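# Bring each red ball next to its own gripper

## Task

Finish with the two red balls each lying very near the grasp point of a separate gripper, with neither gripper holding or carrying anything, both stands still standing upright, and the arrangement staying put without the robot propping it up; nothing may leave the table.

## Robot and tools

Robot: two six-joint arms with parallel-finger grippers, named left_arm and right_arm. They face each other across a table. left_arm's base is at (+0.153, +0.447, +0.112) m on the +y side, and right_arm's is at (+0.141, -0.443, +0.105) m. The names do not match the left or right of any image.

Frame: a single scene frame. The origin is the table centre, +z is up, and the table top is at z = +0.020 m. Positions are in metres. Orientations are quaternions written w, x, y, z. A gripper's fingers extend along its own +x axis and close along its y axis. The grasp point (end_effector_position) sits midway between the finger pads, roughly 3 to 4 cm back from the tips. The reported hand position can be off from the real one, and the error grows with reach.

Row format: every command row has 16 numbers. The first 8 are for left_arm: x, y, z, qw, qx, qy, qz, opening. The last 8 are the same fields for right_arm. Both arms are always included, even when only one should move. x, y, z and the quaternion are an absolute target pose for that gripper in the scene frame, not an offset. Opening runs from -1 to +1. +1 is fully open (0.088 m). Empty fingers meet at about -0.80, and anything lower does not close them further. Closing fully from open takes at least about 0.5 s.

execute_actions(actions): a list of actions. Each action is a list of at most 15 rows, and each row lasts one 1/30 s step. If an action has fewer than 15 rows, its last row is held until 15 steps are done, so every action lasts 0.5 s. If any target lies more than 0.6 m from that gripper's current position along any of the gripper's own axes, the action is rejected for both arms. If the first action fails this check, or any action is malformed, nothing in the call runs. An empty list returns the current state and images without moving anything. To hold a gripper's orientation steady, resend the same quaternion in every row rather than copying the drifted value from a result.

move(target, speed, blocking): target is one 16-number row. Each gripper travels in a straight line toward its pose, the two paths finish together, and rotation takes the shorter way. speed is the maximum path speed in m/s, from 0.002 to 0.5 (default 0.25). Turning is capped at twice that value in rad/s. A path lasts 0.5 to 10 s and is cut off at 10 s. The opening is applied when the move starts. Paths do not avoid obstacles or the other arm. The gripper lags, can drift off the line, and can overshoot the speed, particularly when the arm is nearly straight. Faster moves hit harder, and a target set beyond a contact keeps pressing. With blocking=false the call returns after 0.5 s while the move continues. Poll it with wait(0), and call wait or stop before sending new rows or moves. The result adds a 'move:' line with the outcome and each gripper's distance from its pose. Outcomes are done, off_target, moving, held or fault. If only one arm is named, the other finished normally. 'held' means a check blocked the last step. limits=paced means the pose was clipped. limits=held means some steps were blocked along the way, and a burst of speed can follow.

wait(seconds): 0 to 10. Each arm keeps its last command, a running move continues, and the call returns early if the move finishes. stop(): brakes a running move, and faster moves need more distance to stop. The fingers are not stopped. zoom_image(camera, region): region is [x0, y0, x1, y1] in image pixels from the top-left corner, at most 504x504. Cameras are cam_high, cam_low, cam_left_wrist and cam_right_wrist, all 672x504. read_manual only returns licence text. finished_scene(scene) ends the current scene permanently and grades it. Pass the current scene's number, and call it only once the final state is settled.

Controller behaviour: at each step the commanded pose is limited to within 70 mm and 16 degrees of the measured pose. Position takes priority over orientation. A distant target can need several actions, and after an action the arm goes at most to its last clipped pose. 'Hand target' lines show what each arm is currently heading toward. Joint friction can leave the gripper short or slightly tilted, and very small moves may not happen at all, so check the pose after each move and correct any tilt. To keep an arm still, resend its full pose from the most recent result together with its opening. A 'pose unreachable' line means the clearance check changed or blocked that arm's command.

Gripping: grip_measured is the finger opening on the same -1..1 scale. It can be off by about 1 mm, and it reads up to about 0.061 narrower when squeezing something hard. To hold an object, command about 0.07 below grip_measured; a smaller margin gives a softer grip. Pads push about 34 to 49 N and spike at first contact. Parts under 3 mm wide are gripped more weakly.

Result lines: a state line gives each gripper's position, quaternion and velocities. Step readings are listed for execute_actions calls, and HELD marks steps where an arm was restrained. MOTOR HOT appears from 50 °C. OVER-TEMPERATURE FAULT means an arm was stopped to cool, and it may go limp if it does not cool in time.

Avoid: dropping or throwing things, knocking anything off the table, tipping the stands, and letting the arms collide or press on each other. Also avoid hard shoves, since contact torque at a joint's load limit (waist 17.2, shoulder 21.3, elbow 21.3, wrist pitch 5.61, wrist yaw 5.59, wrist roll 5.24 N m, carried weight included) freezes that arm for 10 s. At the end, both grippers must be open and empty, with each ball resting on its own right beside a different gripper's grasp point. Brief external tugs or nudges on objects can happen.

Each tool is called after ">>>" by a JSON object that holds its "method" and its "body", one argument or row to a line.

## Session

>>> {"method": "execute_actions", "body": {
  "actions": []
}}

Scene clock: 0.00 s.
left_arm: end_effector_position=(+0.1047, +0.1090, +0.2251) grip_measured=+0.995 end_effector_quat_wxyz=(+0.618, +0.358, +0.174, -0.678) end_effector_velocity=(+0.001, +0.004, -0.005) end_effector_angular_velocity=(+0.025, -0.006, +0.008) | right_arm: end_effector_position=(-0.3315, -0.2666, +0.2783) grip_measured=+1.000 end_effector_quat_wxyz=(+0.176, -0.404, -0.261, +0.859) end_effector_velocity=(-0.000, -0.000, +0.002) end_effector_angular_velocity=(+0.020, -0.005, +0.010)
Joint positions: left_arm=[-0.378  1.318  0.704 -0.177 -0.176  0.119  0.088] | right_arm=[ 1.265  1.854  1.417 -0.259  0.35  -0.556  0.088]
Joint velocities: left_arm=[-0.002  0.002 -0.002 -0.022 -0.007 -0.007 -0.   ] | right_arm=[ 0.002 -0.002 -0.002  0.007  0.007 -0.022  0.   ]
Motor temperatures (°C, as the motors report them): left_arm=[26 27 30 28 26 27] | right_arm=[28 28 29 28 29 28]
Heat: left arm: hottest elbow 30 °C (+0.0 °C/min); right arm: hottest elbow 29 °C (+0.0 °C/min).
Hand target (left_arm): +0.105, +0.109, +0.225; +0.618, +0.358, +0.174, -0.678
Hand target (right_arm): -0.332, -0.267, +0.278; +0.176, -0.404, -0.261, +0.859

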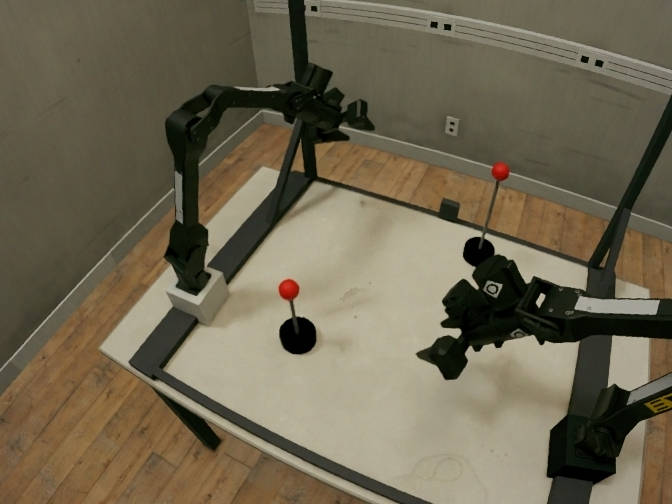

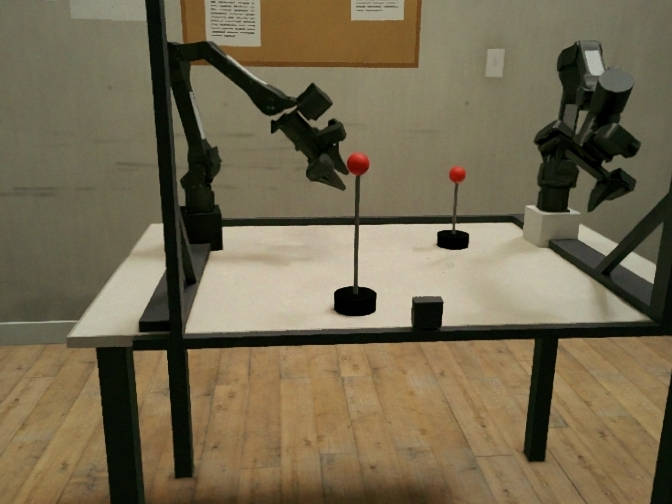

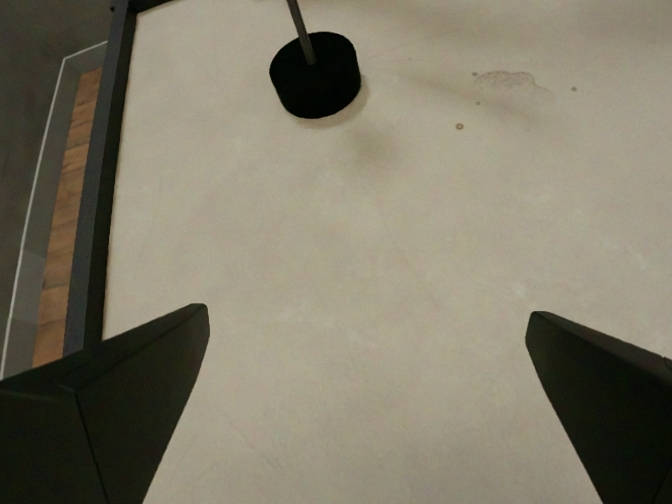

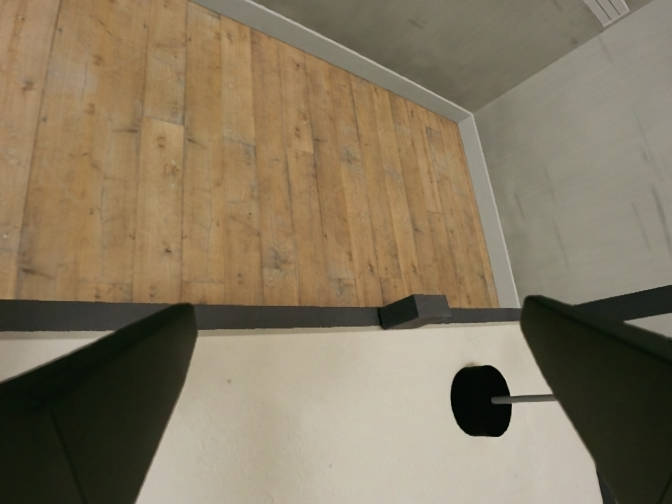

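>>> {"method": "move", "body": {
  "target": [-0.186,0.195,0.332,0.311,0.124,0.041,-0.941,1,0.145,-0.27,0.32,0.627,-0.327,0.327,0.627,1],
  "speed": 0.3
}}

Scene clock: 9.97 s.
left_arm: end_effector_position=(-0.1826, +0.1961, +0.3324) grip_measured=+0.995 end_effector_quat_wxyz=(+0.314, +0.123, +0.046, -0.940) end_effector_velocity=(+0.000, +0.000, -0.003) end_effector_angular_velocity=(+0.017, +0.010, +0.010) | right_arm: end_effector_position=(+0.1449, -0.2705, +0.3193) grip_measured=+1.000 end_effector_quat_wxyz=(+0.626, -0.328, +0.332, +0.625) end_effector_velocity=(+0.001, +0.002, +0.001) end_effector_angular_velocity=(+0.004, +0.009, +0.014)
Joint positions: left_arm=[-1.088  1.384  0.798  0.322  0.001 -0.01   0.088] | right_arm=[-0.1    0.738  0.965 -1.199 -0.03  -0.037  0.088]
Joint velocities: left_arm=[-0.002  0.002 -0.007  0.007 -0.007 -0.022 -0.   ] | right_arm=[-0.037  0.007  0.002  0.007 -0.037 -0.037  0.   ]
Motor temperatures (°C, as the motors report them): left_arm=[26 28 32 29 26 27] | right_arm=[28 30 31 29 29 28]
Heat: left arm: hottest elbow 32 °C (+12.0 °C/min); right arm: hottest elbow 31 °C (+12.0 °C/min).
Hand target (left_arm): -0.186, +0.196, +0.333; -0.310, -0.123, -0.044, +0.942
Hand target (right_arm): +0.145, -0.270, +0.321; +0.624, -0.327, +0.332, +0.627
Off the commanded pose (left_arm): 0.004 m, 1 deg.
Off the commanded pose (right_arm): 0.001 m, 1 deg.
move: done

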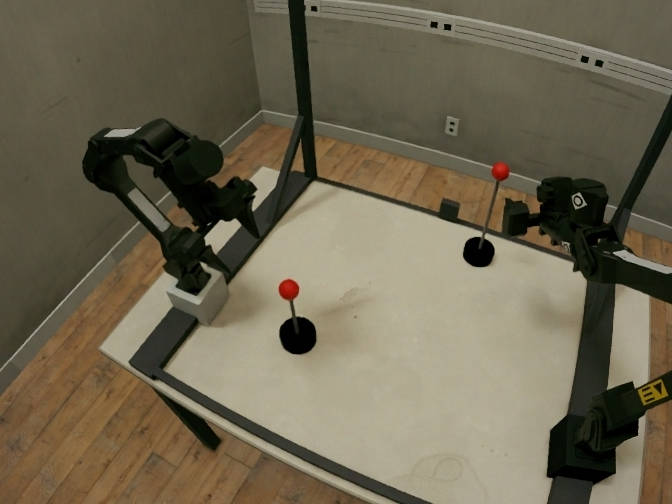

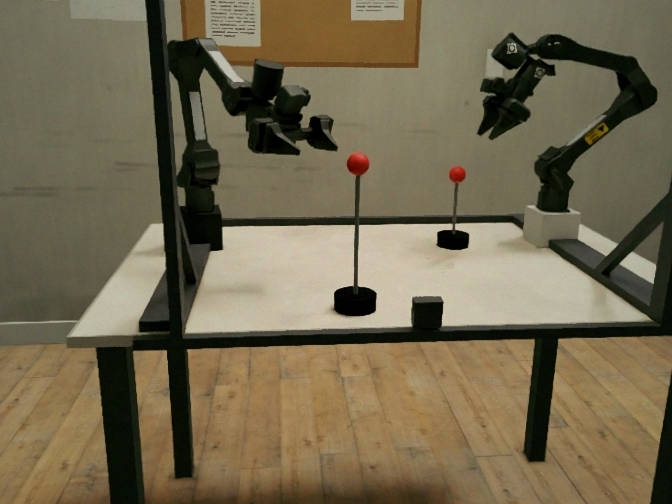

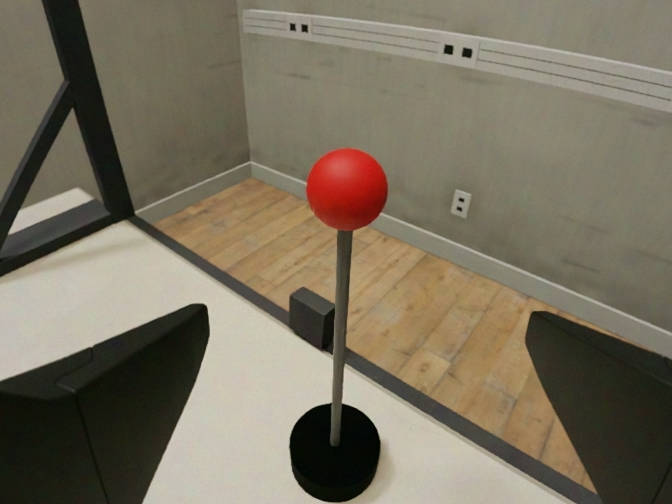

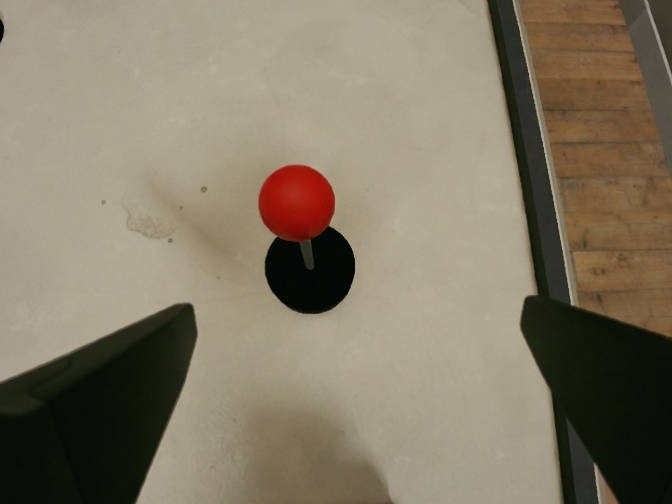

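>>> {"method": "move", "body": {
  "target": [-0.243,0.149,0.325,0.311,0.124,0.041,-0.941,1,0.117,-0.216,0.252,0.627,-0.327,0.327,0.627,1],
  "speed": 0.15
}}

Scene clock: 13.77 s.
left_arm: end_effector_position=(-0.2411, +0.1517, +0.3277) grip_measured=+0.995 end_effector_quat_wxyz=(+0.311, +0.121, +0.041, -0.942) end_effector_velocity=(+0.001, +0.001, -0.001) end_effector_angular_velocity=(+0.020, +0.006, +0.010) | right_arm: end_effector_position=(+0.1168, -0.2153, +0.2571) grip_measured=+1.000 end_effector_quat_wxyz=(+0.628, -0.322, +0.323, +0.631) end_effector_velocity=(+0.003, +0.001, -0.000) end_effector_angular_velocity=(+0.005, -0.022, -0.004)
Joint positions: left_arm=[-1.085  1.675  1.051  0.367  0.007 -0.001  0.088] | right_arm=[ 0.115  0.879  0.73  -0.803  0.092  0.134  0.088]
Joint velocities: left_arm=[-0.002 -0.002 -0.002 -0.007 -0.007 -0.022 -0.   ] | right_arm=[ 0.002  0.002 -0.002  0.007  0.022 -0.007  0.   ]
Motor temperatures (°C, as the motors report them): left_arm=[26 28 34 30 26 27] | right_arm=[28 30 31 30 29 28]
Heat: left arm: hottest elbow 34 °C (+17.4 °C/min); right arm: hottest elbow 31 °C (+8.7 °C/min).
Hand target (left_arm): -0.243, +0.149, +0.325; -0.311, -0.124, -0.041, +0.941
Hand target (right_arm): +0.117, -0.216, +0.252; +0.627, -0.328, +0.327, +0.627
Off the commanded pose (left_arm): 0.004 m, 0 deg.
Off the commanded pose (right_arm): 0.005 m, 1 deg.
move: done

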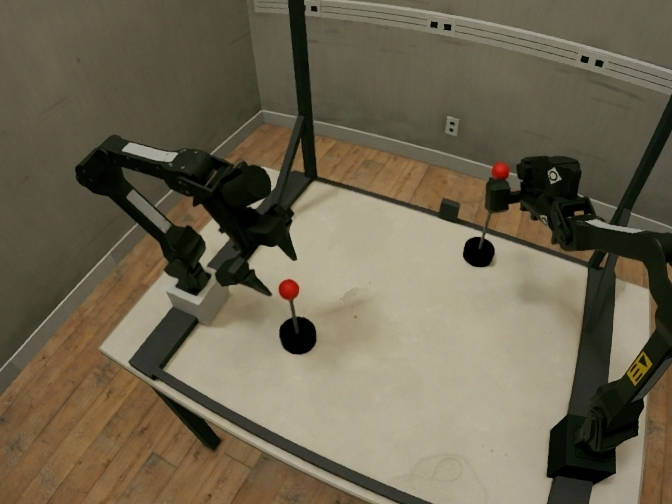

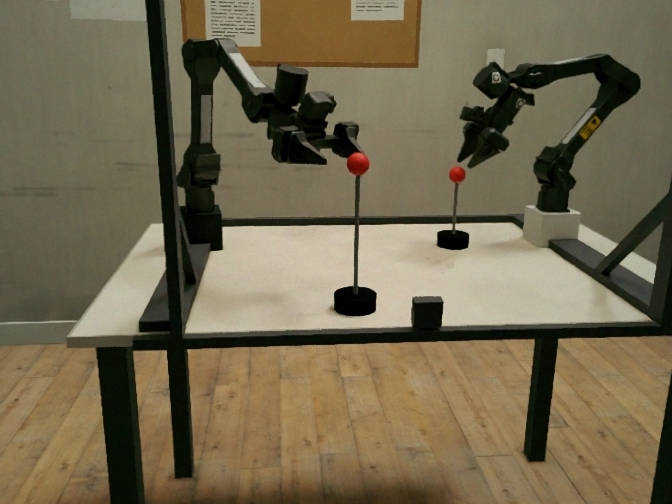

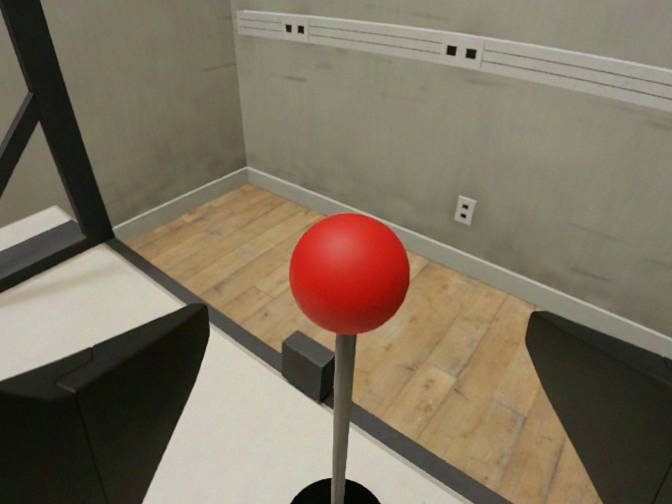

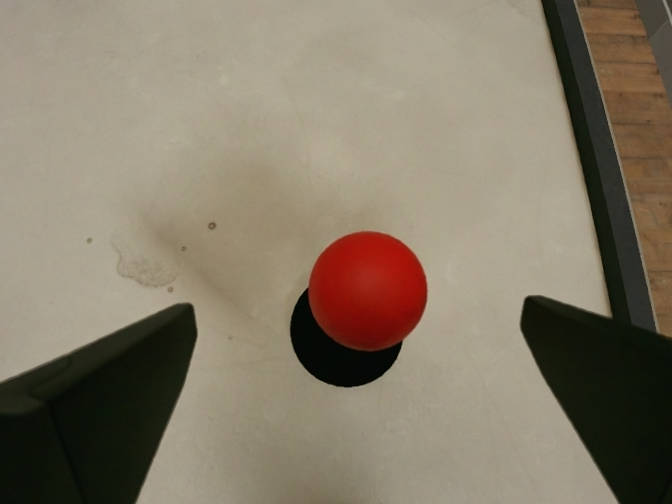

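>>> {"method": "move", "body": {
  "target": [-0.286,0.112,0.313,0.311,0.124,0.041,-0.941,1,0.120,-0.186,0.205,0.627,-0.327,0.327,0.627,1],
  "speed": 0.08
}}

>>> {"method": "zoom_image", "body": {
  "camera": "cam_low",
  "region": [260, 90, 520, 220]
}}

Scene clock: 17.10 s.
left_arm: end_effector_position=(-0.2842, +0.1148, +0.3184) grip_measured=+0.995 end_effector_quat_wxyz=(+0.312, +0.119, +0.041, -0.942) end_effector_velocity=(+0.001, +0.001, -0.004) end_effector_angular_velocity=(+0.018, -0.014, +0.006) | right_arm: end_effector_position=(+0.1198, -0.1839, +0.2111) grip_measured=+1.000 end_effector_quat_wxyz=(+0.631, -0.321, +0.322, +0.629) end_effector_velocity=(-0.002, -0.002, -0.001) end_effector_angular_velocity=(-0.009, +0.004, +0.028)
Joint positions: left_arm=[-1.076  1.891  1.274  0.365  0.015  0.001  0.088] | right_arm=[ 0.073  1.034  0.605 -0.518  0.074  0.102  0.088]
Joint velocities: left_arm=[-0.002 -0.002 -0.002 -0.022 -0.007 -0.007 -0.   ] | right_arm=[-0.002 -0.002 -0.002 -0.007 -0.022 -0.022  0.   ]
Motor temperatures (°C, as the motors report them): left_arm=[26 29 34 30 26 27] | right_arm=[28 30 31 30 29 28]
Heat: left arm: hottest elbow 34 °C (+14.0 °C/min); right arm: hottest elbow 31 °C (+7.0 °C/min).
Hand target (left_arm): -0.286, +0.112, +0.313; -0.311, -0.124, -0.041, +0.941
Hand target (right_arm): +0.120, -0.186, +0.205; +0.627, -0.327, +0.327, +0.627
Off the commanded pose (left_arm): 0.006 m, 1 deg.
Off the commanded pose (right_arm): 0.006 m, 1 deg.
move: done

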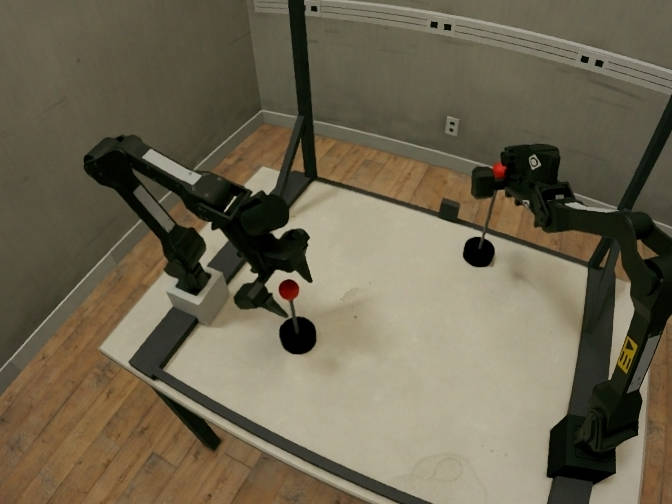

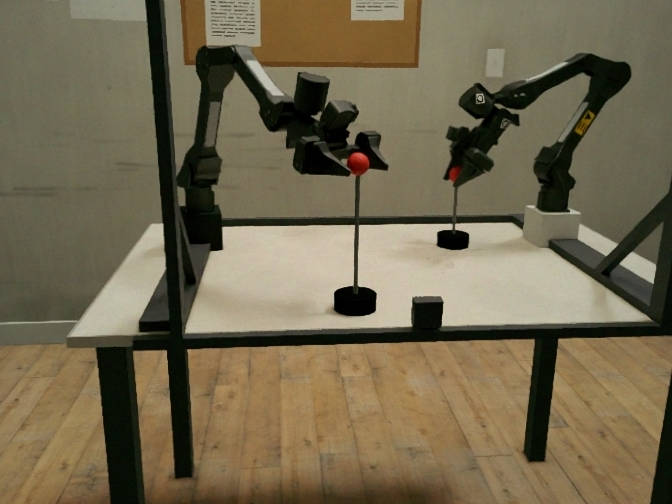

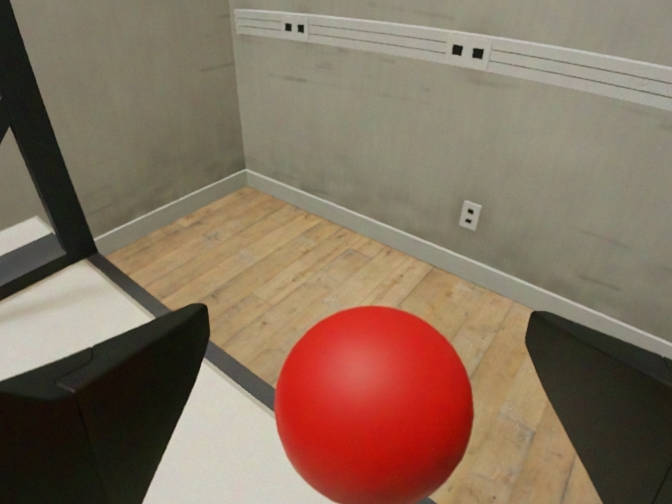

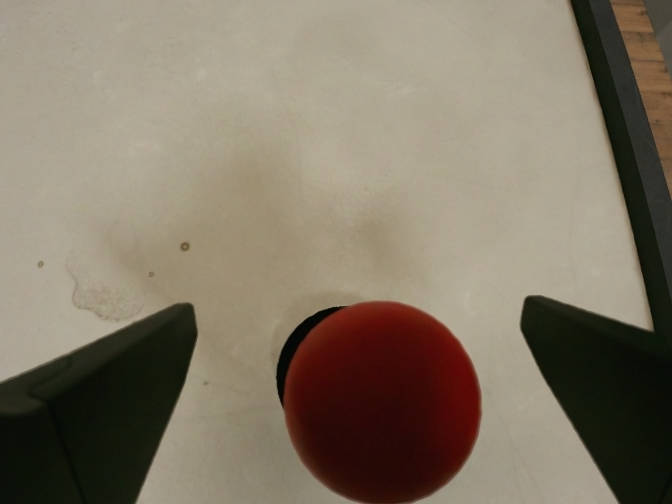

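Region (260, 90, 520, 220) of cam_low's 672x504 image, scaled by 1.938, with more detail than that image has.

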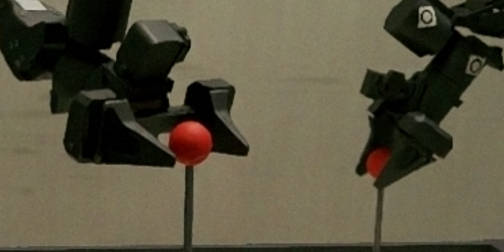

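Both views match the successful scene 1 end state.

>>> {"method": "finished_scene", "body": {
  "scene": 2
}}

The scene is finished: the task was done.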